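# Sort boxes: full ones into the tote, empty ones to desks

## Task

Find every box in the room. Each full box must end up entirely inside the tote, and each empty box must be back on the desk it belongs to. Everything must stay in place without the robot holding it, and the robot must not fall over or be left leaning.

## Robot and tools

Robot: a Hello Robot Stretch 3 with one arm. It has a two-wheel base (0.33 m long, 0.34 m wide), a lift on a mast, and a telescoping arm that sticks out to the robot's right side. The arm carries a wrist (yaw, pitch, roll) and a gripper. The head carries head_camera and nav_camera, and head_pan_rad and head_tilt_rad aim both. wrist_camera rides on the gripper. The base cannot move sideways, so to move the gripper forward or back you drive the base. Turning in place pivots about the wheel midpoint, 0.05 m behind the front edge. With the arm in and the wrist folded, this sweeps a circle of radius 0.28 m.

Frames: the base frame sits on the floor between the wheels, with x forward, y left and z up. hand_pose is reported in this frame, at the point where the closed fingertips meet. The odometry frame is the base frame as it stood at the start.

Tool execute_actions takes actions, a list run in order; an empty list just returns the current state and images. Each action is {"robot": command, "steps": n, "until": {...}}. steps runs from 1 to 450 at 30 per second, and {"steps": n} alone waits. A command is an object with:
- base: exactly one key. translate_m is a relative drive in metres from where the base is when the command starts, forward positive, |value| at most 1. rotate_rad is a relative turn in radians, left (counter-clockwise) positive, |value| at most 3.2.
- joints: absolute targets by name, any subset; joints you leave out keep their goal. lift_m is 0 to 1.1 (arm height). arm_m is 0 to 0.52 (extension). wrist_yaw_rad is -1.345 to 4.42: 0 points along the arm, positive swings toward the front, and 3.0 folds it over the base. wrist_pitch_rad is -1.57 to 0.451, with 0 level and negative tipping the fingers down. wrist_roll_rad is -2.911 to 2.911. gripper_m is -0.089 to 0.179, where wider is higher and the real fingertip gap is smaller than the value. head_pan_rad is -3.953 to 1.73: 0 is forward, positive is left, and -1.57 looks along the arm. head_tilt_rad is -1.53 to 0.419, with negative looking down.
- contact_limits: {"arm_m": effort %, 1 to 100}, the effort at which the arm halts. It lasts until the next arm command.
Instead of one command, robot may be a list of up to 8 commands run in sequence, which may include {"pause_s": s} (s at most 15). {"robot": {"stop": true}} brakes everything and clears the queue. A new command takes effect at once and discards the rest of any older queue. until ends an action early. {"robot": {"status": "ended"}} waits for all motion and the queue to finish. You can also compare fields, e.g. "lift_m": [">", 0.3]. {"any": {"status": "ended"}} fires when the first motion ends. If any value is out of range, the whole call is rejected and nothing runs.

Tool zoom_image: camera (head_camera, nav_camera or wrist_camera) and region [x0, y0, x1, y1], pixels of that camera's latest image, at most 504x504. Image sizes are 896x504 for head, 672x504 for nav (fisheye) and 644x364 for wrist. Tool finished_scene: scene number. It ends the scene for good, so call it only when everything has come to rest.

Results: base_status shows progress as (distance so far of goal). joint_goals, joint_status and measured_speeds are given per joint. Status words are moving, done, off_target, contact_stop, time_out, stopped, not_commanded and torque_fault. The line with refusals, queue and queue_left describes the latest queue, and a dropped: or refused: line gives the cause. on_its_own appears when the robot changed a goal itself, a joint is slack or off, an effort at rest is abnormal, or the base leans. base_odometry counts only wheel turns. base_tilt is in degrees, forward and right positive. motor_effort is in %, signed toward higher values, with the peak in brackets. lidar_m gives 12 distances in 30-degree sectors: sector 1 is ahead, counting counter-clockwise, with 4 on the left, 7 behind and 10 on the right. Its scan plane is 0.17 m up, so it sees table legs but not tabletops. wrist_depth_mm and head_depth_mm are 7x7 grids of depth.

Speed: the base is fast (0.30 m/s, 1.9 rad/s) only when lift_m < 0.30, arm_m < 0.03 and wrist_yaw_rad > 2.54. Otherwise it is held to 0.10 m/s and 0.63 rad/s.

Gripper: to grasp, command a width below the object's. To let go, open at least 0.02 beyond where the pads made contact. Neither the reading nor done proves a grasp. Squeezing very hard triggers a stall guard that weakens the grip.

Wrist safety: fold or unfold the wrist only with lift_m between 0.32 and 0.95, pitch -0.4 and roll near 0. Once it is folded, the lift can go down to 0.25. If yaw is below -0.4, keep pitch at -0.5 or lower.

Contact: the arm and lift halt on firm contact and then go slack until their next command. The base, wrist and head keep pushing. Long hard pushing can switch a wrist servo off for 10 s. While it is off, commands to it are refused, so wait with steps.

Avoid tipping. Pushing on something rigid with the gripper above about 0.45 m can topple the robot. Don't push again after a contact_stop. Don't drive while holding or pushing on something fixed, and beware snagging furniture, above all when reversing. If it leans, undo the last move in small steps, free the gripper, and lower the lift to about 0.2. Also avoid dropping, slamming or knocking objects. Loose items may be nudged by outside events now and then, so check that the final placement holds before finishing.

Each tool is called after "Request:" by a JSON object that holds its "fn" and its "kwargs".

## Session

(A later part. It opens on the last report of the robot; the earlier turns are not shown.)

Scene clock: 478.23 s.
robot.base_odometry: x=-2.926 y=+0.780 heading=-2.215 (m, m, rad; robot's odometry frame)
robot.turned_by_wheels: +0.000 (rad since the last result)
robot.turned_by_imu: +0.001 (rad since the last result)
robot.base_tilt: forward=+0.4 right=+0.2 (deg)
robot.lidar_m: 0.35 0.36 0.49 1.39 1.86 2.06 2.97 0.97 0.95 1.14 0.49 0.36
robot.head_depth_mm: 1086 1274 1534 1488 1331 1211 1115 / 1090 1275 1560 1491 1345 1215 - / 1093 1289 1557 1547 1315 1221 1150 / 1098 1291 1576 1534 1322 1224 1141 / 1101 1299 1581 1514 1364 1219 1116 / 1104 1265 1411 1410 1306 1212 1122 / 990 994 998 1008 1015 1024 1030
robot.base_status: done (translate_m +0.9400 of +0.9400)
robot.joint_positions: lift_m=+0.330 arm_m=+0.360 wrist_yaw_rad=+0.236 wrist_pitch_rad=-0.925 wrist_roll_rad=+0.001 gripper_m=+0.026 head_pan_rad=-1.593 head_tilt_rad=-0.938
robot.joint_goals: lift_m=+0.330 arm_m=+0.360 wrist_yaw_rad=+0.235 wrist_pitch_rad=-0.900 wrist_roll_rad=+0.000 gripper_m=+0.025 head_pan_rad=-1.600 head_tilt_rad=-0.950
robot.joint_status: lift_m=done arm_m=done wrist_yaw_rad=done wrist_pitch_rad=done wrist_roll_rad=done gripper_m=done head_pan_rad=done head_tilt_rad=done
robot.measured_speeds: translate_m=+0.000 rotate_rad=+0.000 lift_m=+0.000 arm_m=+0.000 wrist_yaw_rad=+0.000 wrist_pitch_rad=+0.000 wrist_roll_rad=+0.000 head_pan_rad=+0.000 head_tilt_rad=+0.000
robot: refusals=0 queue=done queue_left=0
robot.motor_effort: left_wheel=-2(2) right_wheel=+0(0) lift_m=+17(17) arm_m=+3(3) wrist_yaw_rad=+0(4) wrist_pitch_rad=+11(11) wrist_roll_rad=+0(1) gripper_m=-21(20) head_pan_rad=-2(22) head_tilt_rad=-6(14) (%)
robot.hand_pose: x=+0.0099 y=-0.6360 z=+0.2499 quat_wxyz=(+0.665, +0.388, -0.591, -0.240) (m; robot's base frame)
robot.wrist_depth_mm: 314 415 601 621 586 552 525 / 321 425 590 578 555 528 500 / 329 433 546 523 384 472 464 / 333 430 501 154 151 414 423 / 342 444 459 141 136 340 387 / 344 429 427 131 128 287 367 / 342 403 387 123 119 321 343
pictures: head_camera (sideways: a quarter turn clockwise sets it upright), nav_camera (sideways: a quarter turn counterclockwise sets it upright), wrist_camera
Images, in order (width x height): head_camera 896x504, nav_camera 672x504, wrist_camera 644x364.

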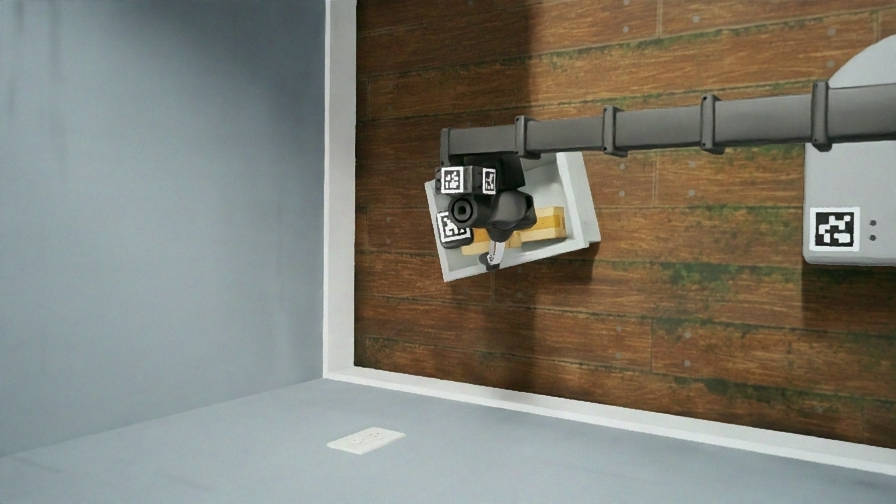

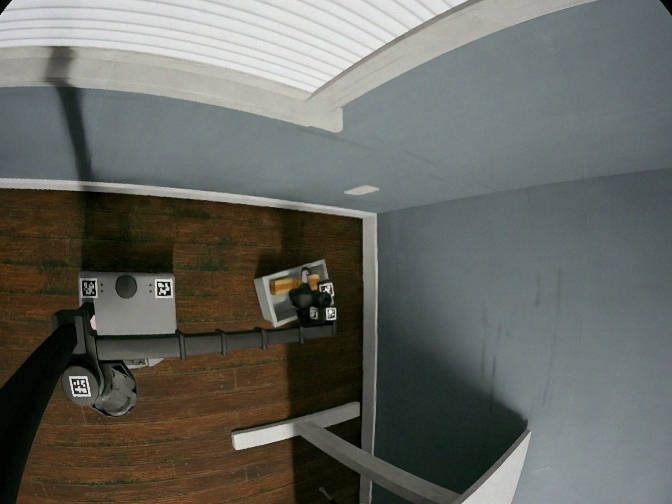

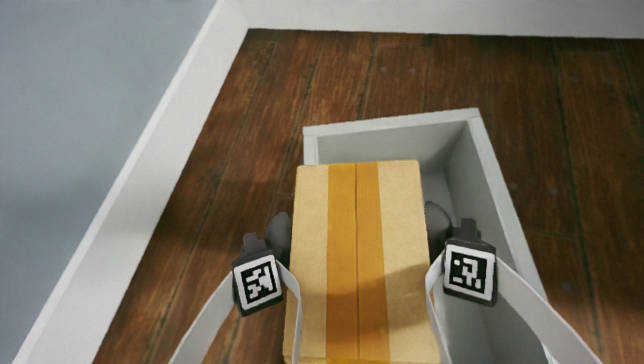

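Request:
{"fn": "execute_actions", "kwargs": {"actions": [{"robot":{"base":{"translate_m":-0.019},"joints":{"wrist_yaw_rad":0.275,"arm_m":0.472,"lift_m":0.30}},"steps":300,"until":{"robot":{"status":"ended"}}}]}}

Scene clock: 490.37 s.
robot.base_odometry: x=-2.915 y=+0.795 heading=-2.215 (m, m, rad; robot's odometry frame)
robot.turned_by_wheels: +0.000 (rad since the last result)
robot.turned_by_imu: +0.001 (rad since the last result)
robot.base_tilt: forward=+0.4 right=+0.2 (deg)
robot.lidar_m: 0.37 0.38 0.52 1.47 1.80 2.05 2.95 1.26 0.94 1.14 0.52 0.38
robot.head_depth_mm: 1084 1282 1544 1480 1333 1219 1121 / 1088 1274 1559 1498 1352 1232 - / 1095 1285 1551 1427 1313 1208 1149 / 1100 1301 1563 1437 1316 1226 1134 / 1097 1300 1570 1507 1349 1223 1115 / 1105 1271 1479 1447 1345 1231 1119 / 1041 1048 1055 1062 1075 1079 1052
robot.base_status: done (translate_m -0.0190 of -0.0190)
robot.joint_positions: lift_m=+0.300 arm_m=+0.472 wrist_yaw_rad=+0.273 wrist_pitch_rad=-0.926 wrist_roll_rad=+0.001 gripper_m=+0.026 head_pan_rad=-1.593 head_tilt_rad=-0.938
robot.joint_goals: lift_m=+0.300 arm_m=+0.472 wrist_yaw_rad=+0.275 wrist_pitch_rad=-0.900 wrist_roll_rad=+0.000 gripper_m=+0.025 head_pan_rad=-1.600 head_tilt_rad=-0.950
robot.joint_status: lift_m=done arm_m=done wrist_yaw_rad=done wrist_pitch_rad=done wrist_roll_rad=done gripper_m=done head_pan_rad=done head_tilt_rad=done
robot.measured_speeds: translate_m=+0.000 rotate_rad=+0.000 lift_m=+0.000 arm_m=+0.000 wrist_yaw_rad=+0.000 wrist_pitch_rad=+0.000 wrist_roll_rad=+0.000 head_pan_rad=+0.000 head_tilt_rad=+0.000
robot: refusals=0 queue=done queue_left=0
robot.motor_effort: left_wheel=-2(5) right_wheel=+0(6) lift_m=+17(18) arm_m=+3(2) wrist_yaw_rad=+2(4) wrist_pitch_rad=+12(11) wrist_roll_rad=+0(0) gripper_m=-21(21) head_pan_rad=-3(3) head_tilt_rad=-7(6) (%)
robot.hand_pose: x=+0.0148 y=-0.7466 z=+0.2199 quat_wxyz=(+0.670, +0.399, -0.584, -0.227) (m; robot's base frame)
robot.wrist_depth_mm: 320 419 530 516 477 439 405 / 331 433 547 541 508 480 455 / 339 432 509 485 460 443 422 / 346 445 463 154 151 406 390 / 345 427 422 141 136 371 361 / 351 404 395 131 128 350 338 / 360 374 351 123 119 258 318
pictures: head_camera (sideways: a quarter turn clockwise sets it upright), nav_camera (sideways: a quarter turn counterclockwise sets it upright), wrist_camera
Images, in order (width x height): head_camera 896x504, nav_camera 672x504, wrist_camera 644x364.

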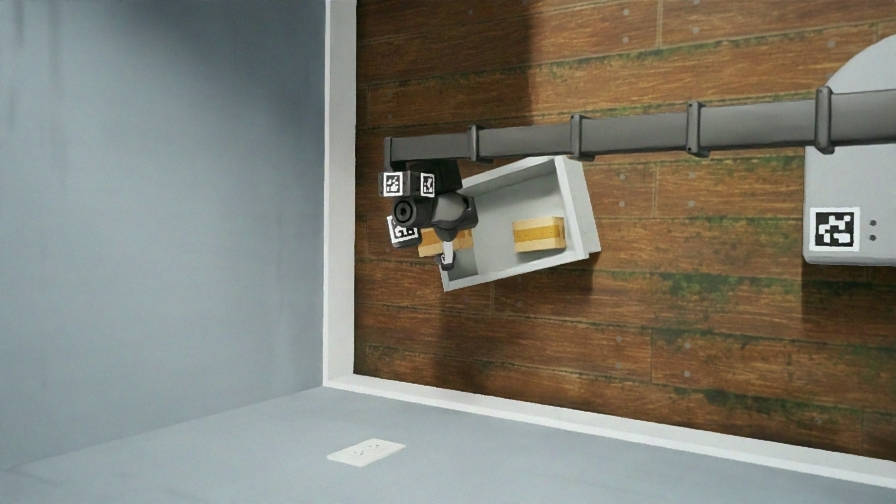

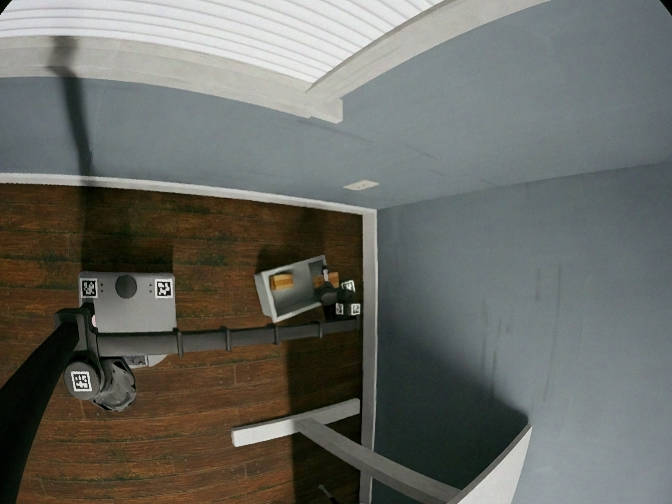

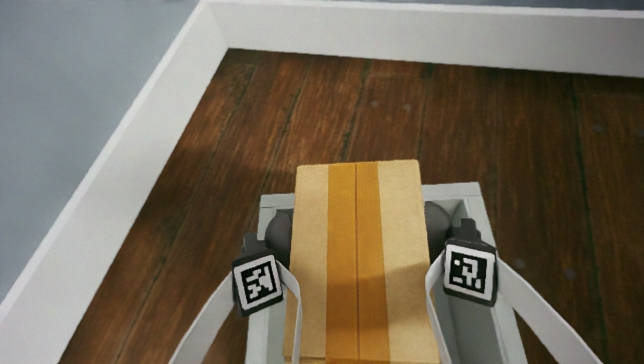

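Request:
{"fn": "execute_actions", "kwargs": {"actions": [{"robot":{"joints":{"lift_m":0.17}},"steps":300,"until":{"robot":{"status":"ended"}}}]}}

Scene clock: 496.30 s.
robot.base_odometry: x=-2.915 y=+0.795 heading=-2.215 (m, m, rad; robot's odometry frame)
robot.turned_by_wheels: +0.000 (rad since the last result)
robot.turned_by_imu: +0.001 (rad since the last result)
robot.base_tilt: forward=+0.4 right=+0.2 (deg)
robot.lidar_m: 0.37 0.38 0.52 1.47 1.80 2.05 2.95 1.26 0.93 1.14 0.52 0.38
robot.head_depth_mm: 1082 1273 1542 1485 1325 1209 1120 / 1090 1283 1547 1499 1349 1217 - / 1091 1288 1563 1545 1336 1217 - / 1096 1287 1561 1527 1319 1215 1143 / 1096 1296 1574 1500 1356 1224 1118 / 1098 1277 1487 1453 1339 1221 1127 / 1040 1051 1055 1065 1067 1081 1050
robot.base_status: done (translate_m -0.0190 of -0.0190)
robot.joint_positions: lift_m=+0.170 arm_m=+0.472 wrist_yaw_rad=+0.273 wrist_pitch_rad=-0.926 wrist_roll_rad=+0.001 gripper_m=+0.026 head_pan_rad=-1.593 head_tilt_rad=-0.938
robot.joint_goals: lift_m=+0.170 arm_m=+0.472 wrist_yaw_rad=+0.275 wrist_pitch_rad=-0.900 wrist_roll_rad=+0.000 gripper_m=+0.025 head_pan_rad=-1.600 head_tilt_rad=-0.950
robot.joint_status: lift_m=done arm_m=done wrist_yaw_rad=done wrist_pitch_rad=done wrist_roll_rad=done gripper_m=done head_pan_rad=done head_tilt_rad=done
robot.measured_speeds: translate_m=+0.000 rotate_rad=+0.000 lift_m=+0.000 arm_m=+0.000 wrist_yaw_rad=+0.000 wrist_pitch_rad=+0.000 wrist_roll_rad=+0.000 head_pan_rad=+0.000 head_tilt_rad=+0.000
robot: refusals=0 queue=done queue_left=0
robot.motor_effort: left_wheel=-2(2) right_wheel=+1(1) lift_m=+17(16) arm_m=+3(3) wrist_yaw_rad=+2(2) wrist_pitch_rad=+11(11) wrist_roll_rad=+0(0) gripper_m=-21(20) head_pan_rad=-3(2) head_tilt_rad=-6(6) (%)
robot.hand_pose: x=+0.0148 y=-0.7466 z=+0.0898 quat_wxyz=(+0.670, +0.399, -0.584, -0.227) (m; robot's base frame)
robot.wrist_depth_mm: 312 404 417 392 373 354 336 / 317 384 372 351 334 168 305 / 324 350 182 188 188 177 270 / 320 316 190 154 151 196 141 / 301 287 169 141 136 185 129 / 273 264 151 131 128 172 125 / 254 242 195 123 119 209 120
pictures: head_camera (sideways: a quarter turn clockwise sets it upright), nav_camera (sideways: a quarter turn counterclockwise sets it upright), wrist_camera
Images, in order (width x height): head_camera 896x504, nav_camera 672x504, wrist_camera 644x364.

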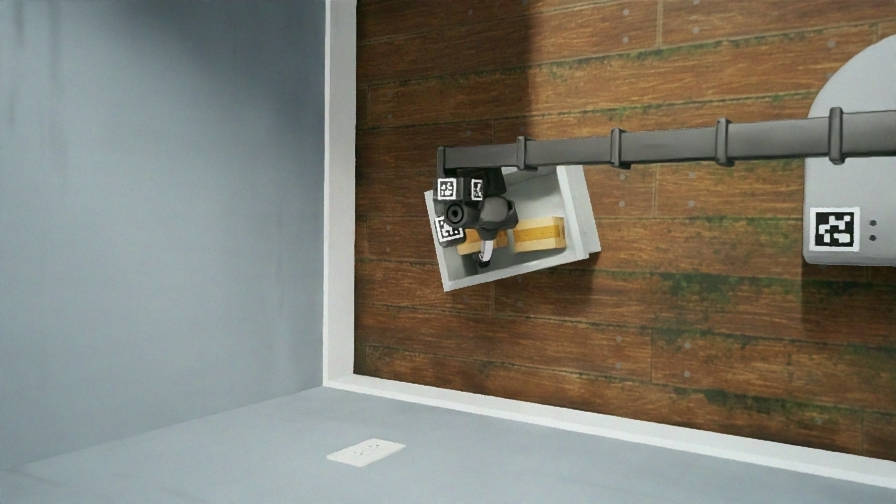

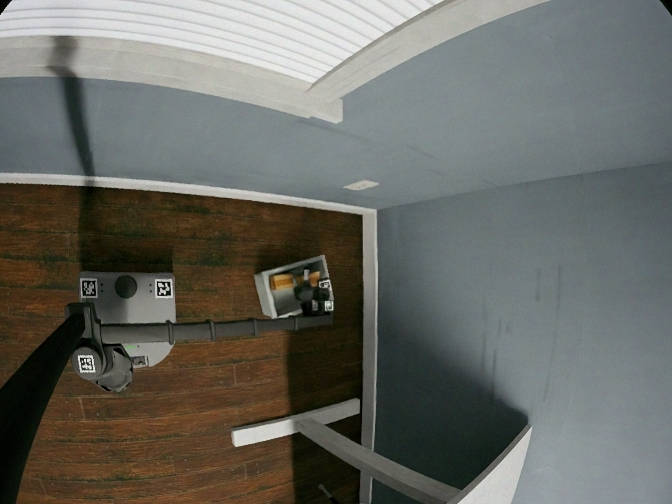

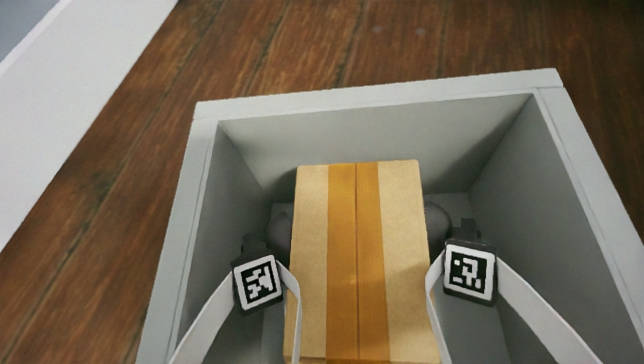

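Request:
{"fn": "execute_actions", "kwargs": {"actions": [{"robot":[{"base":{"translate_m":-0.007}},{"joints":{"lift_m":0.115}},{"pause_s":0.3}],"steps":300,"until":{"robot":{"status":"ended"}}}]}}

Scene clock: 502.10 s.
robot.base_odometry: x=-2.911 y=+0.800 heading=-2.215 (m, m, rad; robot's odometry frame)
robot.turned_by_wheels: +0.000 (rad since the last result)
robot.turned_by_imu: +0.001 (rad since the last result)
robot.base_tilt: forward=+0.3 right=+0.3 (deg)
robot.lidar_m: 0.37 0.39 0.53 1.50 1.78 2.05 2.94 1.26 0.93 1.14 0.53 0.39
robot.head_depth_mm: 1083 1278 1541 1495 1340 1215 1115 / 1088 1280 1550 1494 1346 1220 1139 / 1091 1277 1570 1528 1313 1219 - / 1097 1291 1568 1452 1321 1224 1137 / 1099 1294 1562 1503 1350 1229 1122 / 1107 1293 1485 1456 1329 1224 1126 / 1062 1067 1075 1085 1095 1099 1072
robot.base_status: done (translate_m -0.0070 of -0.0070)
robot.joint_positions: lift_m=+0.115 arm_m=+0.472 wrist_yaw_rad=+0.273 wrist_pitch_rad=-0.921 wrist_roll_rad=+0.001 gripper_m=+0.026 head_pan_rad=-1.593 head_tilt_rad=-0.938
robot.joint_goals: lift_m=+0.115 arm_m=+0.472 wrist_yaw_rad=+0.275 wrist_pitch_rad=-0.900 wrist_roll_rad=+0.000 gripper_m=+0.025 head_pan_rad=-1.600 head_tilt_rad=-0.950
robot.joint_status: lift_m=done arm_m=done wrist_yaw_rad=done wrist_pitch_rad=done wrist_roll_rad=done gripper_m=done head_pan_rad=done head_tilt_rad=done
robot.measured_speeds: translate_m=+0.000 rotate_rad=+0.000 lift_m=+0.000 arm_m=+0.000 wrist_yaw_rad=+0.000 wrist_pitch_rad=+0.000 wrist_roll_rad=+0.000 head_pan_rad=+0.000 head_tilt_rad=+0.000
robot: refusals=0 queue=done queue_left=0
robot.motor_effort: left_wheel=-2(5) right_wheel=+1(5) lift_m=+17(17) arm_m=+3(3) wrist_yaw_rad=+2(2) wrist_pitch_rad=+9(11) wrist_roll_rad=+0(1) gripper_m=-20(20) head_pan_rad=-2(3) head_tilt_rad=-6(6) (%)
robot.hand_pose: x=+0.0151 y=-0.7476 z=+0.0355 quat_wxyz=(+0.670, +0.397, -0.585, -0.226) (m; robot's base frame)
robot.wrist_depth_mm: 315 337 133 128 128 129 109 / 311 131 152 152 153 149 110 / 289 122 179 188 188 173 111 / 104 120 208 154 151 181 113 / 95 118 185 141 136 171 114 / 92 116 165 131 128 161 117 / 91 114 180 124 119 166 111
pictures: head_camera (sideways: a quarter turn clockwise sets it upright), nav_camera (sideways: a quarter turn counterclockwise sets it upright), wrist_camera
Images, in order (width x height): head_camera 896x504, nav_camera 672x504, wrist_camera 644x364.

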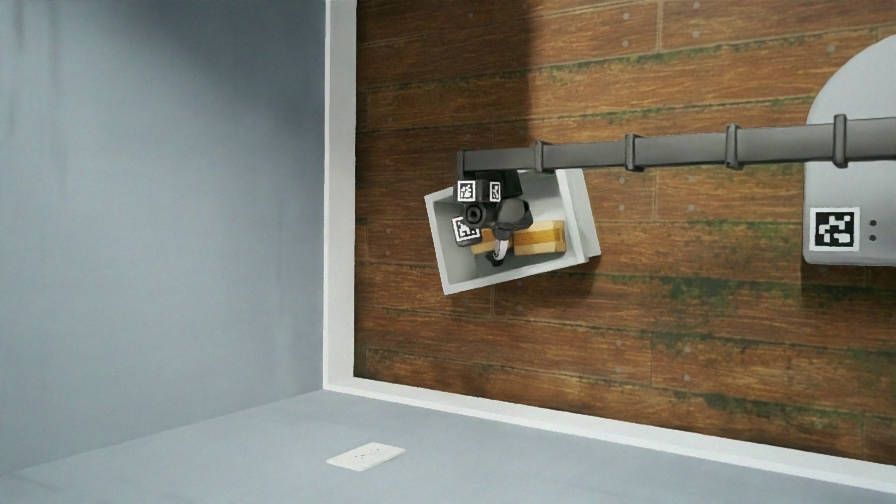

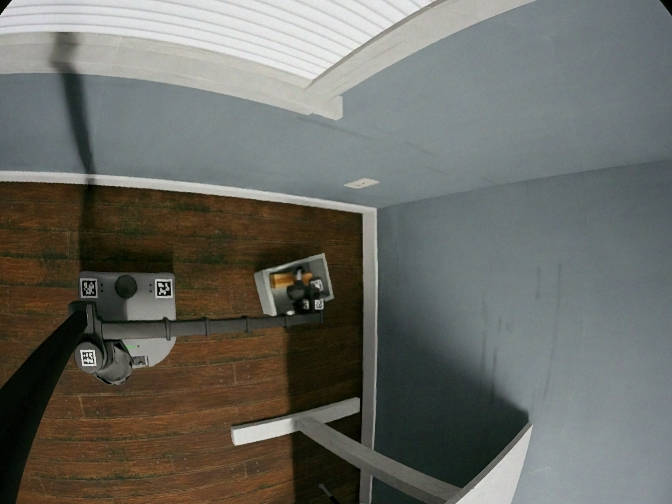

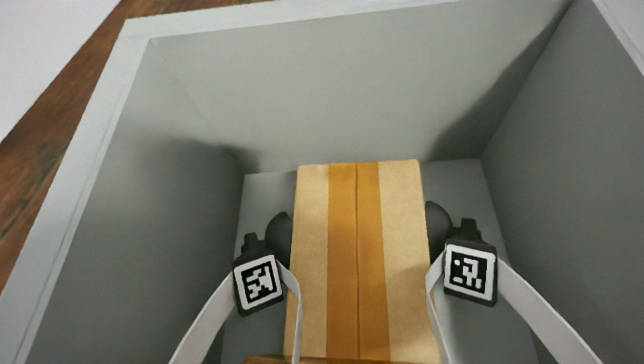

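Request:
{"fn": "execute_actions", "kwargs": {"actions": [{"robot":[{"joints":{"lift_m":0.111}},{"joints":{"gripper_m":0.10}},{"pause_s":0.3},{"joints":{"lift_m":0.30}}],"steps":400,"until":{"robot":{"status":"ended"}}}]}}

Scene clock: 509.03 s.
robot.base_odometry: x=-2.911 y=+0.800 heading=-2.215 (m, m, rad; robot's odometry frame)
robot.turned_by_wheels: +0.000 (rad since the last result)
robot.turned_by_imu: +0.001 (rad since the last result)
robot.base_tilt: forward=+0.3 right=+0.2 (deg)
robot.lidar_m: 0.37 0.39 0.53 1.49 1.78 2.04 2.94 1.26 0.93 1.14 0.53 0.39
robot.head_depth_mm: 1085 1277 1550 1498 1343 1214 1119 / 1089 1270 1556 1505 1349 1239 - / 1095 1279 1562 1436 1307 1228 1151 / 1098 1285 1552 1444 1328 1231 1133 / 1100 1296 1564 1513 1349 1226 1120 / 1103 1289 1493 1461 1337 1226 1125 / 1058 1066 1070 1086 1104 1097 1071
robot.base_status: done (translate_m -0.0070 of -0.0070)
robot.joint_positions: lift_m=+0.300 arm_m=+0.472 wrist_yaw_rad=+0.273 wrist_pitch_rad=-0.912 wrist_roll_rad=+0.001 gripper_m=+0.100 head_pan_rad=-1.593 head_tilt_rad=-0.938
robot.joint_goals: lift_m=+0.300 arm_m=+0.472 wrist_yaw_rad=+0.275 wrist_pitch_rad=-0.900 wrist_roll_rad=+0.000 gripper_m=+0.100 head_pan_rad=-1.600 head_tilt_rad=-0.950
robot.joint_status: lift_m=done arm_m=done wrist_yaw_rad=done wrist_pitch_rad=done wrist_roll_rad=done gripper_m=done head_pan_rad=done head_tilt_rad=done
robot.measured_speeds: translate_m=+0.000 rotate_rad=+0.000 lift_m=+0.000 arm_m=+0.000 wrist_yaw_rad=+0.000 wrist_pitch_rad=+0.000 wrist_roll_rad=+0.000 head_pan_rad=+0.000 head_tilt_rad=+0.000
robot: refusals=0 queue=done queue_left=0
robot.motor_effort: left_wheel=-2(3) right_wheel=+1(2) lift_m=+35(35) arm_m=+2(3) wrist_yaw_rad=+2(2) wrist_pitch_rad=+5(9) wrist_roll_rad=+0(0) gripper_m=-1(98) head_pan_rad=-2(2) head_tilt_rad=-7(7) (%)
robot.hand_pose: x=+0.0156 y=-0.7494 z=+0.2208 quat_wxyz=(+0.671, +0.395, -0.587, -0.223) (m; robot's base frame)
robot.wrist_depth_mm: 327 425 537 504 464 436 409 / 336 438 563 546 509 480 453 / 342 435 509 489 466 448 430 / 350 451 461 447 428 412 394 / 355 432 426 347 346 380 367 / 356 405 - 333 349 267 340 / 365 376 356 314 325 317 319
pictures: head_camera (sideways: a quarter turn clockwise sets it upright), nav_camera (sideways: a quarter turn counterclockwise sets it upright), wrist_camera
Images, in order (width x height): head_camera 896x504, nav_camera 672x504, wrist_camera 644x364.

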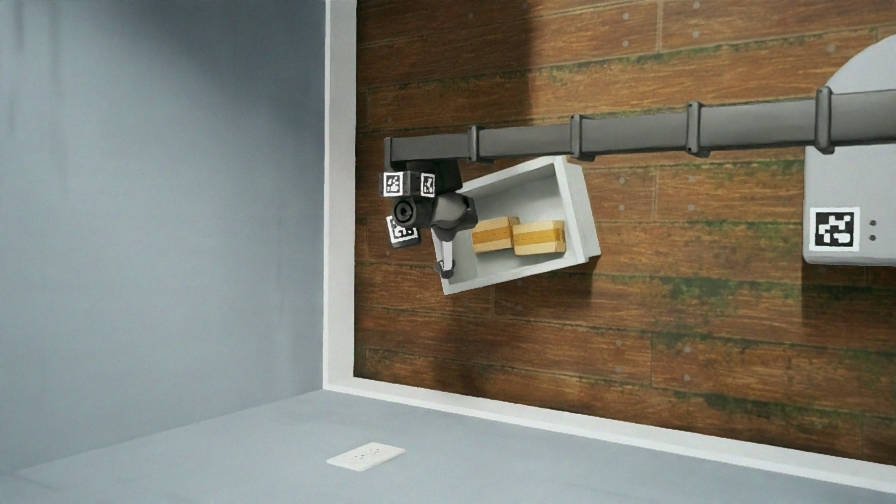

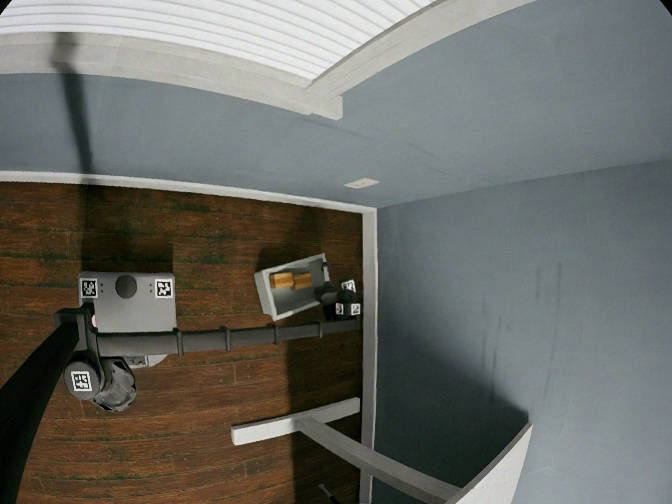

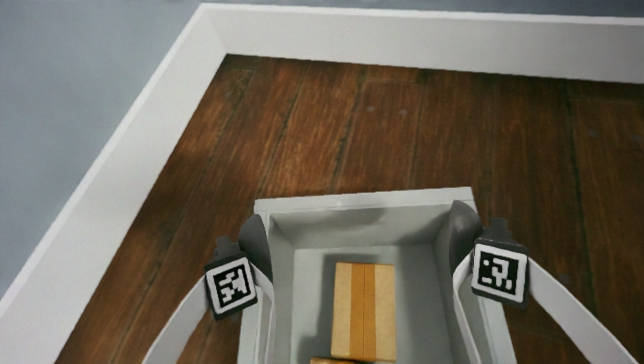

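Request:
{"fn": "execute_actions", "kwargs": {"actions": [{"robot":{"joints":{"arm_m":0.0,"wrist_yaw_rad":1.57,"lift_m":0.45,"gripper_m":0.17,"head_pan_rad":-2.0,"head_tilt_rad":-0.55}},"steps":200,"until":{"robot":{"arm_m":["<",0.22]}}},{"robot":{"base":{"translate_m":-1.0},"joints":{"lift_m":1.1}},"steps":450,"until":{"robot":{"base_status":["!=","moving"]}}},{"robot":{"base":{"translate_m":-0.70},"joints":{"wrist_yaw_rad":0.86,"arm_m":0.30}},"steps":450,"until":{"robot":{"status":"ended"}}}]}}

Scene clock: 540.93 s.
robot.base_odometry: x=-1.890 y=+2.160 heading=-2.215 (m, m, rad; robot's odometry frame)
robot.turned_by_wheels: +0.000 (rad since the last result)
robot.turned_by_imu: +0.004 (rad since the last result)
robot.base_tilt: forward=+0.3 right=+0.2 (deg)
robot.lidar_m: 2.05 2.14 1.78 1.45 1.97 1.69 1.26 1.59 0.70 0.70 0.56 0.72
robot.head_depth_mm: - 1285 1418 1587 1639 1477 1262 / 1132 1217 1362 597 521 1470 1262 / 1092 1172 1261 598 490 1474 1259 / 1047 1131 799 598 476 1437 1230 / 1004 1057 800 597 475 1346 1226 / 955 1038 798 597 476 1397 1258 / - 1026 764 577 475 1374 1257
robot.base_status: done (translate_m -0.7000 of -0.7000)
robot.joint_positions: lift_m=+1.098 arm_m=+0.300 wrist_yaw_rad=+0.861 wrist_pitch_rad=-0.911 wrist_roll_rad=+0.001 gripper_m=+0.170 head_pan_rad=-1.993 head_tilt_rad=-0.557
robot.joint_goals: lift_m=+1.100 arm_m=+0.300 wrist_yaw_rad=+0.860 wrist_pitch_rad=-0.900 wrist_roll_rad=+0.000 gripper_m=+0.170 head_pan_rad=-2.000 head_tilt_rad=-0.550
robot.joint_status: lift_m=done arm_m=done wrist_yaw_rad=done wrist_pitch_rad=done wrist_roll_rad=done gripper_m=done head_pan_rad=done head_tilt_rad=done
robot.measured_speeds: translate_m=+0.000 rotate_rad=+0.000 lift_m=+0.000 arm_m=+0.000 wrist_yaw_rad=+0.000 wrist_pitch_rad=+0.000 wrist_roll_rad=+0.000 head_pan_rad=+0.000 head_tilt_rad=+0.000
robot: refusals=0 queue=done queue_left=0
robot.motor_effort: left_wheel=-2(6) right_wheel=+1(5) lift_m=+35(36) arm_m=+4(0) wrist_yaw_rad=+0(5) wrist_pitch_rad=+4(6) wrist_roll_rad=-1(0) gripper_m=-1(100) head_pan_rad=-2(20) head_tilt_rad=+4(33) (%)
robot.hand_pose: x=+0.0830 y=-0.5348 z=+1.0192 quat_wxyz=(+0.707, +0.548, -0.447, -0.019) (m; robot's base frame)
robot.wrist_depth_mm: 449 419 397 371 350 332 314 / 388 365 346 328 314 298 283 / 343 326 309 295 282 272 260 / 308 293 282 269 258 249 238 / 282 269 256 246 238 231 222 / 261 250 235 226 220 210 - / - 222 218 211 205 197 150
pictures: head_camera (sideways: a quarter turn clockwise sets it upright), nav_camera (sideways: a quarter turn counterclockwise sets it upright), wrist_camera
Images, in order (width x height): head_camera 896x504, nav_camera 672x504, wrist_camera 644x364.

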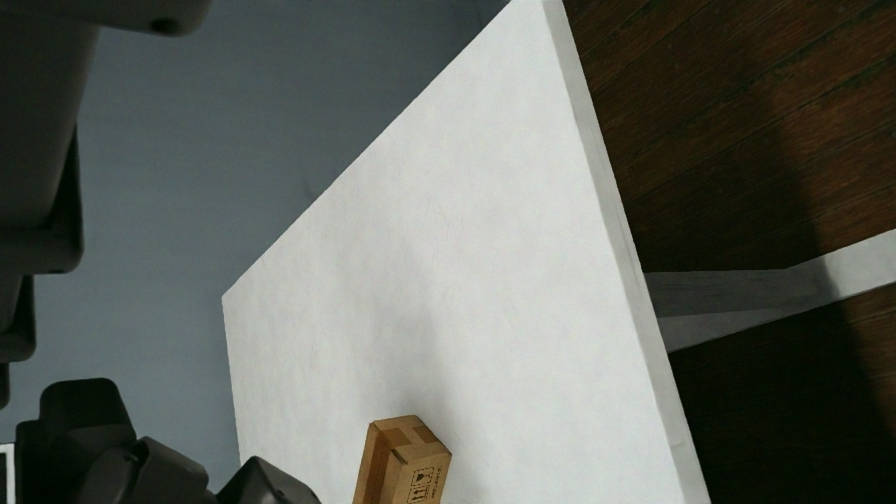

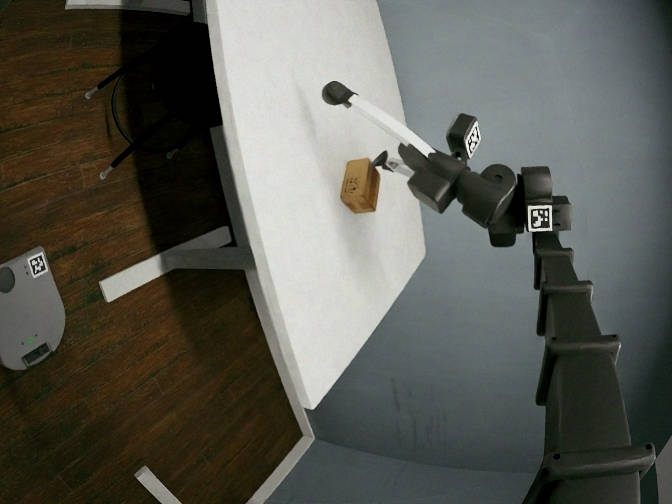

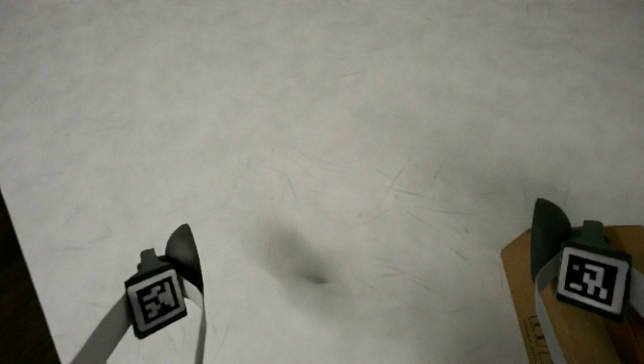

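Request:
{"fn": "execute_actions", "kwargs": {"actions": [{"robot":[{"joints":{"wrist_pitch_rad":-0.72}},{"base":{"translate_m":-0.096},"joints":{"arm_m":0.386,"head_pan_rad":-1.6,"head_tilt_rad":-0.65}},{"joints":{"wrist_pitch_rad":-0.9}}],"steps":300,"until":{"robot":{"status":"ended"}}}]}}

Scene clock: 551.40 s.
robot.base_odometry: x=-1.832 y=+2.237 heading=-2.215 (m, m, rad; robot's odometry frame)
robot.turned_by_wheels: +0.000 (rad since the last result)
robot.turned_by_imu: +0.001 (rad since the last result)
robot.base_tilt: forward=+0.4 right=+0.3 (deg)
robot.lidar_m: 2.15 2.24 1.85 1.46 1.64 1.62 1.16 1.59 1.17 0.68 0.60 0.79
robot.head_depth_mm: 960 1021 669 526 458 1381 1208 / 978 918 668 526 457 1378 1210 / - 873 671 529 459 1270 1189 / - 832 646 528 458 1388 1210 / 999 875 601 528 458 1393 1212 / 970 974 635 529 459 1355 1211 / 979 923 673 530 459 1394 1187
robot.base_status: done (translate_m -0.0960 of -0.0960)
robot.joint_positions: lift_m=+1.098 arm_m=+0.386 wrist_yaw_rad=+0.861 wrist_pitch_rad=-0.907 wrist_roll_rad=+0.001 gripper_m=+0.170 head_pan_rad=-1.607 head_tilt_rad=-0.642
robot.joint_goals: lift_m=+1.100 arm_m=+0.386 wrist_yaw_rad=+0.860 wrist_pitch_rad=-0.900 wrist_roll_rad=+0.000 gripper_m=+0.170 head_pan_rad=-1.600 head_tilt_rad=-0.650
robot.joint_status: lift_m=done arm_m=done wrist_yaw_rad=done wrist_pitch_rad=done wrist_roll_rad=done gripper_m=done head_pan_rad=done head_tilt_rad=done
robot.measured_speeds: translate_m=+0.000 rotate_rad=+0.000 lift_m=+0.000 arm_m=+0.000 wrist_yaw_rad=+0.000 wrist_pitch_rad=+0.000 wrist_roll_rad=+0.000 head_pan_rad=+0.000 head_tilt_rad=+0.000
robot: refusals=0 queue=done queue_left=0
robot.motor_effort: left_wheel=-2(6) right_wheel=+0(4) lift_m=+36(35) arm_m=+4(4) wrist_yaw_rad=+0(0) wrist_pitch_rad=+3(9) wrist_roll_rad=-1(0) gripper_m=-1(1) head_pan_rad=+2(20) head_tilt_rad=-4(17) (%)
robot.hand_pose: x=+0.0838 y=-0.6214 z=+1.0199 quat_wxyz=(+0.707, +0.547, -0.449, -0.017) (m; robot's base frame)
robot.wrist_depth_mm: 448 422 397 372 353 334 316 / 389 370 349 331 312 298 287 / 344 329 312 297 284 270 261 / 309 296 282 270 259 249 238 / 281 269 257 197 231 231 222 / 253 251 235 180 181 212 - / 235 222 218 167 165 198 193
pictures: head_camera (sideways: a quarter turn clockwise sets it upright), nav_camera (sideways: a quarter turn counterclockwise sets it upright), wrist_camera
Images, in order (width x height): head_camera 896x504, nav_camera 672x504, wrist_camera 644x364.

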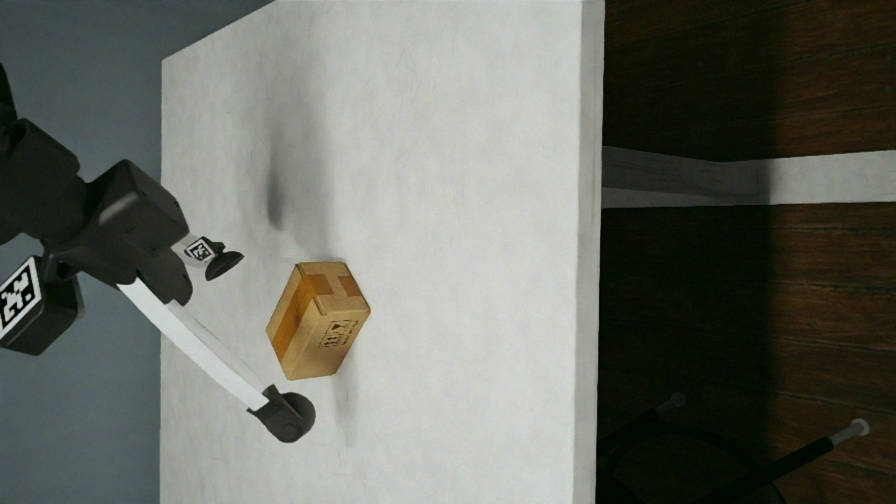

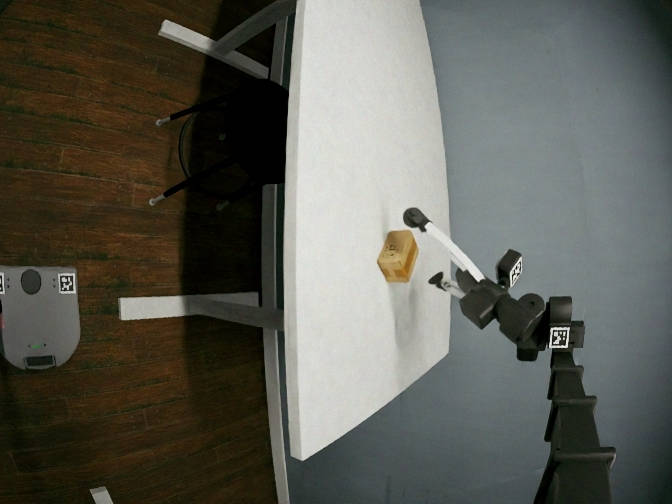

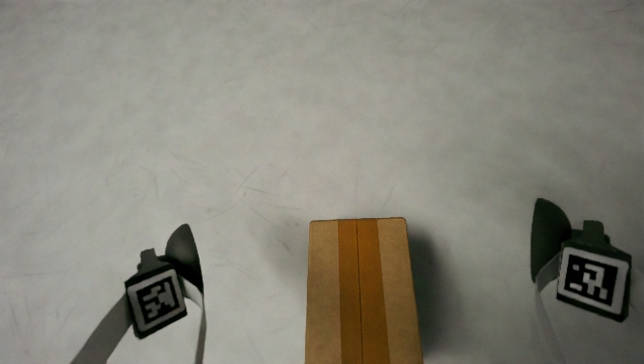

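Request:
{"fn": "execute_actions", "kwargs": {"actions": [{"robot":[{"base":{"translate_m":-0.007},"joints":{"arm_m":0.380}},{"joints":{"lift_m":1.048,"gripper_m":0.13}},{"joints":{"gripper_m":0.07}},{"joints":{"gripper_m":0.025}},{"pause_s":0.3},{"joints":{"lift_m":1.085}},{"pause_s":0.5}],"steps":450,"until":{"robot":{"status":"ended"}}}]}}

Scene clock: 560.07 s.
robot.base_odometry: x=-1.828 y=+2.242 heading=-2.215 (m, m, rad; robot's odometry frame)
robot.turned_by_wheels: +0.000 (rad since the last result)
robot.turned_by_imu: +0.001 (rad since the last result)
robot.base_tilt: forward=+0.3 right=+0.2 (deg)
robot.lidar_m: 2.16 2.26 1.86 1.46 1.62 1.61 1.15 1.59 1.17 0.67 0.61 0.80
robot.head_depth_mm: 957 1034 671 526 457 1380 1210 / 978 914 670 526 457 1392 1209 / - 871 673 528 456 1264 1189 / 939 834 646 528 457 1389 1211 / 993 972 599 528 459 1389 1213 / 970 921 648 529 459 1390 1210 / 968 924 674 529 460 1360 1191
robot.base_status: done (translate_m -0.0070 of -0.0070)
robot.joint_positions: lift_m=+1.085 arm_m=+0.380 wrist_yaw_rad=+0.861 wrist_pitch_rad=-0.909 wrist_roll_rad=+0.001 gripper_m=+0.026 head_pan_rad=-1.607 head_tilt_rad=-0.642
robot.joint_goals: lift_m=+1.085 arm_m=+0.380 wrist_yaw_rad=+0.860 wrist_pitch_rad=-0.900 wrist_roll_rad=+0.000 gripper_m=+0.025 head_pan_rad=-1.600 head_tilt_rad=-0.650
robot.joint_status: lift_m=done arm_m=done wrist_yaw_rad=done wrist_pitch_rad=done wrist_roll_rad=done gripper_m=done head_pan_rad=done head_tilt_rad=done
robot.measured_speeds: translate_m=+0.000 rotate_rad=+0.000 lift_m=+0.000 arm_m=+0.000 wrist_yaw_rad=+0.000 wrist_pitch_rad=+0.000 wrist_roll_rad=+0.000 head_pan_rad=+0.000 head_tilt_rad=+0.000
robot: refusals=0 queue=done queue_left=0
robot.motor_effort: left_wheel=-2(6) right_wheel=+1(3) lift_m=+35(37) arm_m=-2(7) wrist_yaw_rad=+0(0) wrist_pitch_rad=+4(4) wrist_roll_rad=+0(0) gripper_m=-20(100) head_pan_rad=+3(2) head_tilt_rad=-4(4) (%)
robot.hand_pose: x=+0.0834 y=-0.6156 z=+1.0063 quat_wxyz=(+0.707, +0.547, -0.448, -0.018) (m; robot's base frame)
robot.wrist_depth_mm: 422 399 373 350 329 313 296 / 365 349 330 311 296 283 269 / 326 306 293 279 268 256 246 / 289 276 266 154 232 234 225 / 263 252 244 141 137 215 209 / 239 231 227 130 129 199 193 / 221 213 203 122 119 186 182
pictures: head_camera (sideways: a quarter turn clockwise sets it upright), nav_camera (sideways: a quarter turn counterclockwise sets it upright), wrist_camera
Images, in order (width x height): head_camera 896x504, nav_camera 672x504, wrist_camera 644x364.

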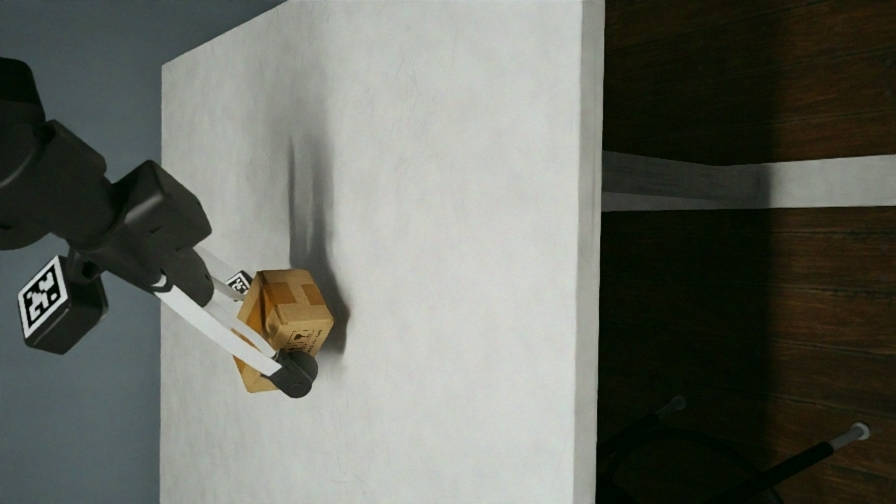

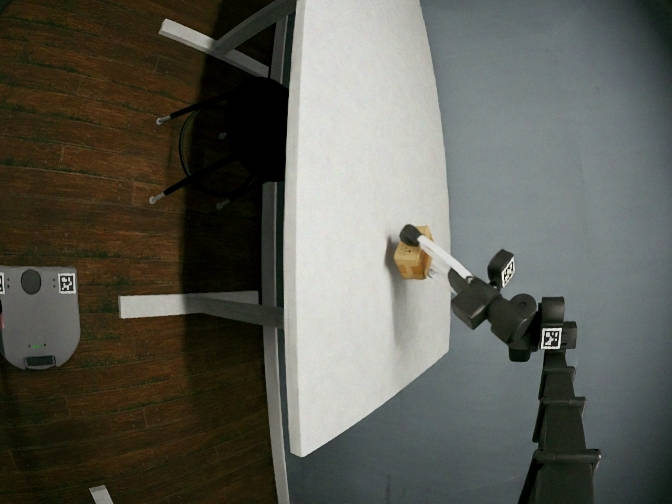

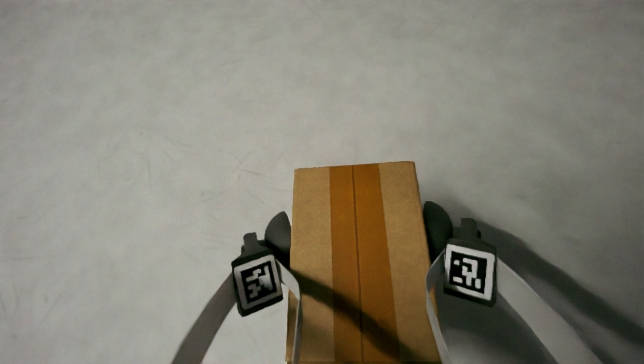

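Request:
{"fn": "execute_actions", "kwargs": {"actions": [{"robot":[{"joints":{"lift_m":1.049,"head_pan_rad":1.5,"head_tilt_rad":-0.35}},{"joints":{"gripper_m":0.13}},{"pause_s":0.2},{"joints":{"lift_m":1.098}}],"steps":450,"until":{"robot":{"status":"ended"}}}]}}

Scene clock: 567.00 s.
robot.base_odometry: x=-1.828 y=+2.242 heading=-2.215 (m, m, rad; robot's odometry frame)
robot.turned_by_wheels: +0.000 (rad since the last result)
robot.turned_by_imu: +0.001 (rad since the last result)
robot.base_tilt: forward=+0.4 right=+0.2 (deg)
robot.lidar_m: 2.16 2.25 1.86 1.46 1.63 1.62 1.15 1.59 1.16 0.67 0.61 0.80
robot.head_depth_mm: 1584 1729 1807 1881 2063 1775 1439 / 1237 1330 1471 1688 1956 1756 1440 / 1473 1679 1459 1688 1679 1735 1433 / 1592 1727 1789 1879 2032 1743 1437 / 1572 1709 1781 1877 2032 1756 1438 / 1575 1707 1792 1888 2016 1737 1433 / 1578 1695 1784 1864 1963 1741 1428
robot.base_status: done (translate_m -0.0070 of -0.0070)
robot.joint_positions: lift_m=+1.098 arm_m=+0.380 wrist_yaw_rad=+0.861 wrist_pitch_rad=-0.908 wrist_roll_rad=+0.001 gripper_m=+0.130 head_pan_rad=+1.493 head_tilt_rad=-0.359
robot.joint_goals: lift_m=+1.098 arm_m=+0.380 wrist_yaw_rad=+0.860 wrist_pitch_rad=-0.900 wrist_roll_rad=+0.000 gripper_m=+0.130 head_pan_rad=+1.500 head_tilt_rad=-0.350
robot.joint_status: lift_m=done arm_m=done wrist_yaw_rad=done wrist_pitch_rad=done wrist_roll_rad=done gripper_m=done head_pan_rad=done head_tilt_rad=done
robot.measured_speeds: translate_m=+0.000 rotate_rad=+0.000 lift_m=+0.000 arm_m=+0.000 wrist_yaw_rad=+0.000 wrist_pitch_rad=+0.000 wrist_roll_rad=+0.000 head_pan_rad=+0.000 head_tilt_rad=+0.000
robot: refusals=0 queue=done queue_left=0
robot.motor_effort: left_wheel=-2(2) right_wheel=+1(1) lift_m=+35(38) arm_m=-2(2) wrist_yaw_rad=+0(1) wrist_pitch_rad=+4(4) wrist_roll_rad=+0(0) gripper_m=+0(100) head_pan_rad=+3(26) head_tilt_rad=+6(31) (%)
robot.hand_pose: x=+0.0836 y=-0.6158 z=+1.0194 quat_wxyz=(+0.707, +0.547, -0.448, -0.017) (m; robot's base frame)
robot.wrist_depth_mm: 454 420 395 372 350 332 315 / 390 368 348 330 314 297 287 / 343 327 313 295 284 269 260 / 307 294 282 270 258 249 238 / 280 266 259 198 228 232 221 / 252 248 232 180 179 212 205 / 234 226 218 167 165 198 192
pictures: head_camera (sideways: a quarter turn clockwise sets it upright), nav_camera (sideways: a quarter turn counterclockwise sets it upright), wrist_camera
Images, in order (width x height): head_camera 896x504, nav_camera 672x504, wrist_camera 644x364.

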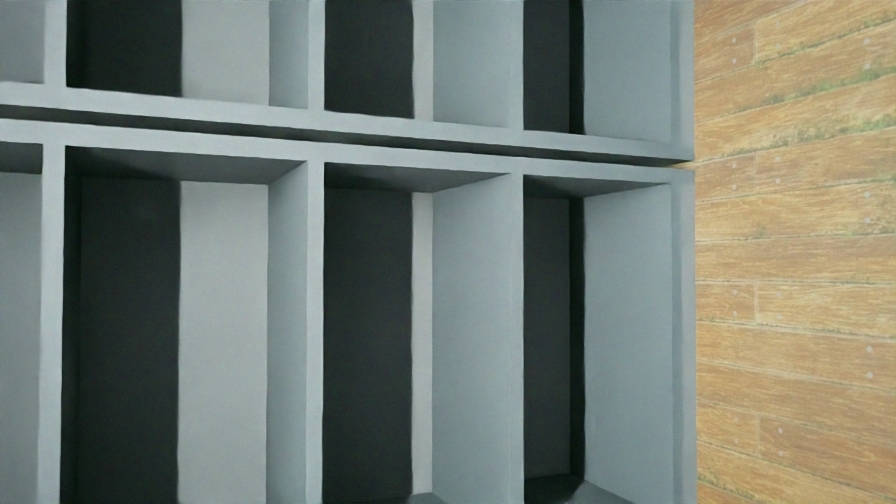

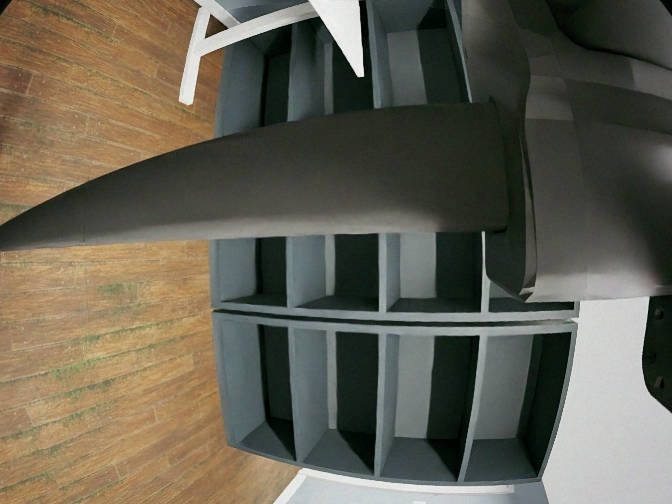

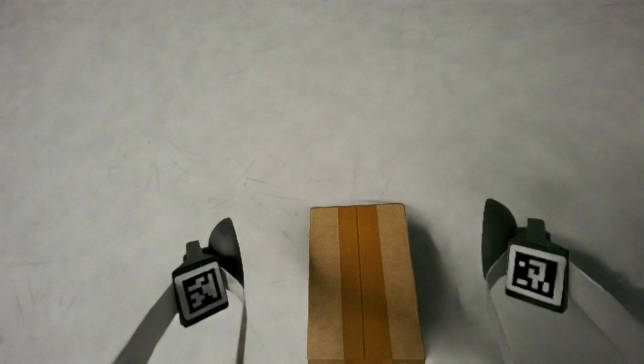

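Request:
{"fn": "execute_actions", "kwargs": {"actions": [{"robot":[{"joints":{"wrist_pitch_rad":-0.65,"head_pan_rad":-3.5,"head_tilt_rad":-0.3}},{"joints":{"arm_m":0.0}}],"steps":450,"until":{"robot":{"status":"ended"}}}]}}

Scene clock: 576.53 s.
robot.base_odometry: x=-1.828 y=+2.242 heading=-2.215 (m, m, rad; robot's odometry frame)
robot.turned_by_wheels: +0.000 (rad since the last result)
robot.turned_by_imu: +0.002 (rad since the last result)
robot.base_tilt: forward=+0.4 right=+0.2 (deg)
robot.lidar_m: 2.16 2.25 1.85 1.46 1.63 1.62 1.15 1.59 1.17 0.67 0.61 0.80
robot.head_depth_mm: - - - - 2110 1854 1515 / - - - - 2016 1877 1500 / - - - - 1961 1862 1502 / - - - - 1898 1861 1495 / - - - - - 1839 1496 / - - - - - 1791 1487 / - - - - - 1718 1417
robot.base_status: done (translate_m -0.0070 of -0.0070)
robot.joint_positions: lift_m=+1.098 arm_m=+0.002 wrist_yaw_rad=+0.861 wrist_pitch_rad=-0.667 wrist_roll_rad=+0.001 gripper_m=+0.130 head_pan_rad=-3.493 head_tilt_rad=-0.310
robot.joint_goals: lift_m=+1.098 arm_m=+0.000 wrist_yaw_rad=+0.860 wrist_pitch_rad=-0.650 wrist_roll_rad=+0.000 gripper_m=+0.130 head_pan_rad=-3.500 head_tilt_rad=-0.300
robot.joint_status: lift_m=done arm_m=done wrist_yaw_rad=done wrist_pitch_rad=done wrist_roll_rad=done gripper_m=done head_pan_rad=done head_tilt_rad=done
robot.measured_speeds: translate_m=+0.000 rotate_rad=+0.000 lift_m=+0.000 arm_m=+0.000 wrist_yaw_rad=+0.000 wrist_pitch_rad=+0.000 wrist_roll_rad=+0.000 head_pan_rad=+0.000 head_tilt_rad=+0.000
robot: refusals=0 queue=done queue_left=0
robot.motor_effort: left_wheel=-2(2) right_wheel=+1(1) lift_m=+35(35) arm_m=-2(0) wrist_yaw_rad=+0(0) wrist_pitch_rad=+7(8) wrist_roll_rad=+0(0) gripper_m=+1(0) head_pan_rad=-3(28) head_tilt_rad=+6(15) (%)
robot.hand_pose: x=+0.1199 y=-0.2689 z=+1.0588 quat_wxyz=(+0.704, +0.489, -0.511, +0.068) (m; robot's base frame)
robot.wrist_depth_mm: - 915 737 655 615 552 514 / - - 577 519 480 447 412 / - - - 419 395 372 328 / - - - 373 338 321 306 / - - - - 299 287 270 / - - - - - 249 244 / - - - - - 234 218
pictures: head_camera (sideways: a quarter turn clockwise sets it upright), nav_camera (sideways: a quarter turn counterclockwise sets it upright), wrist_camera
Images, in order (width x height): head_camera 896x504, nav_camera 672x504, wrist_camera 644x364.

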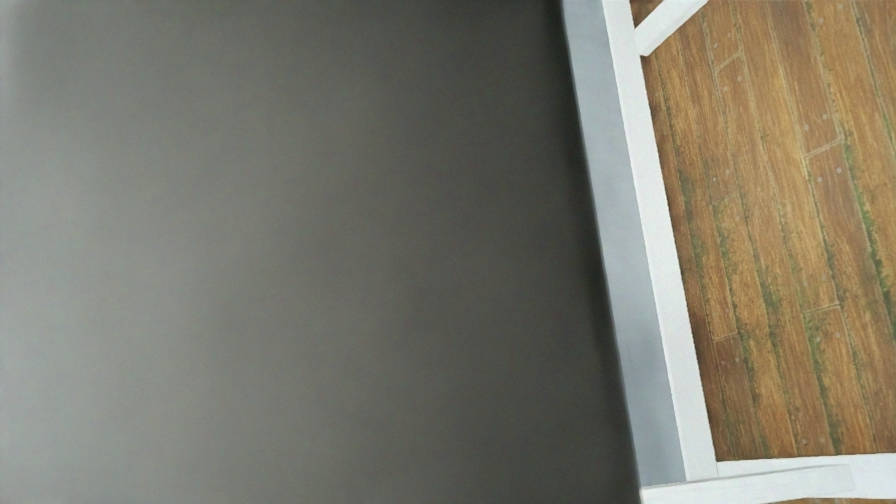

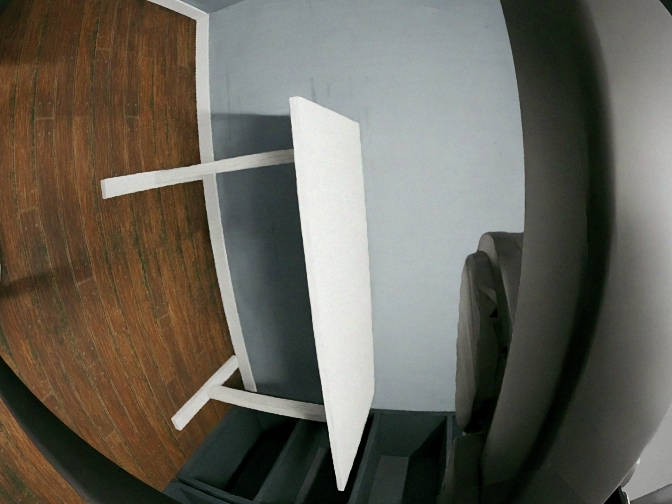

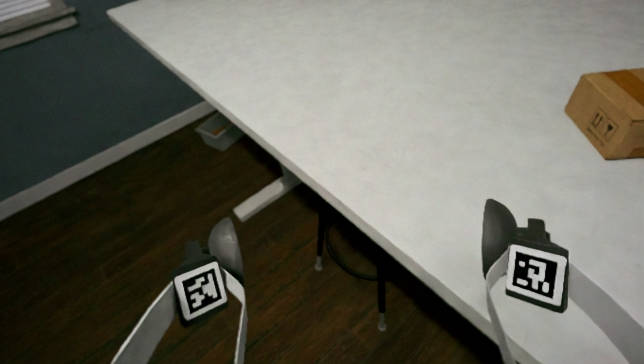

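Request:
{"fn": "finished_scene", "kwargs": {"scene": 1}}

The scene is finished: the task was done.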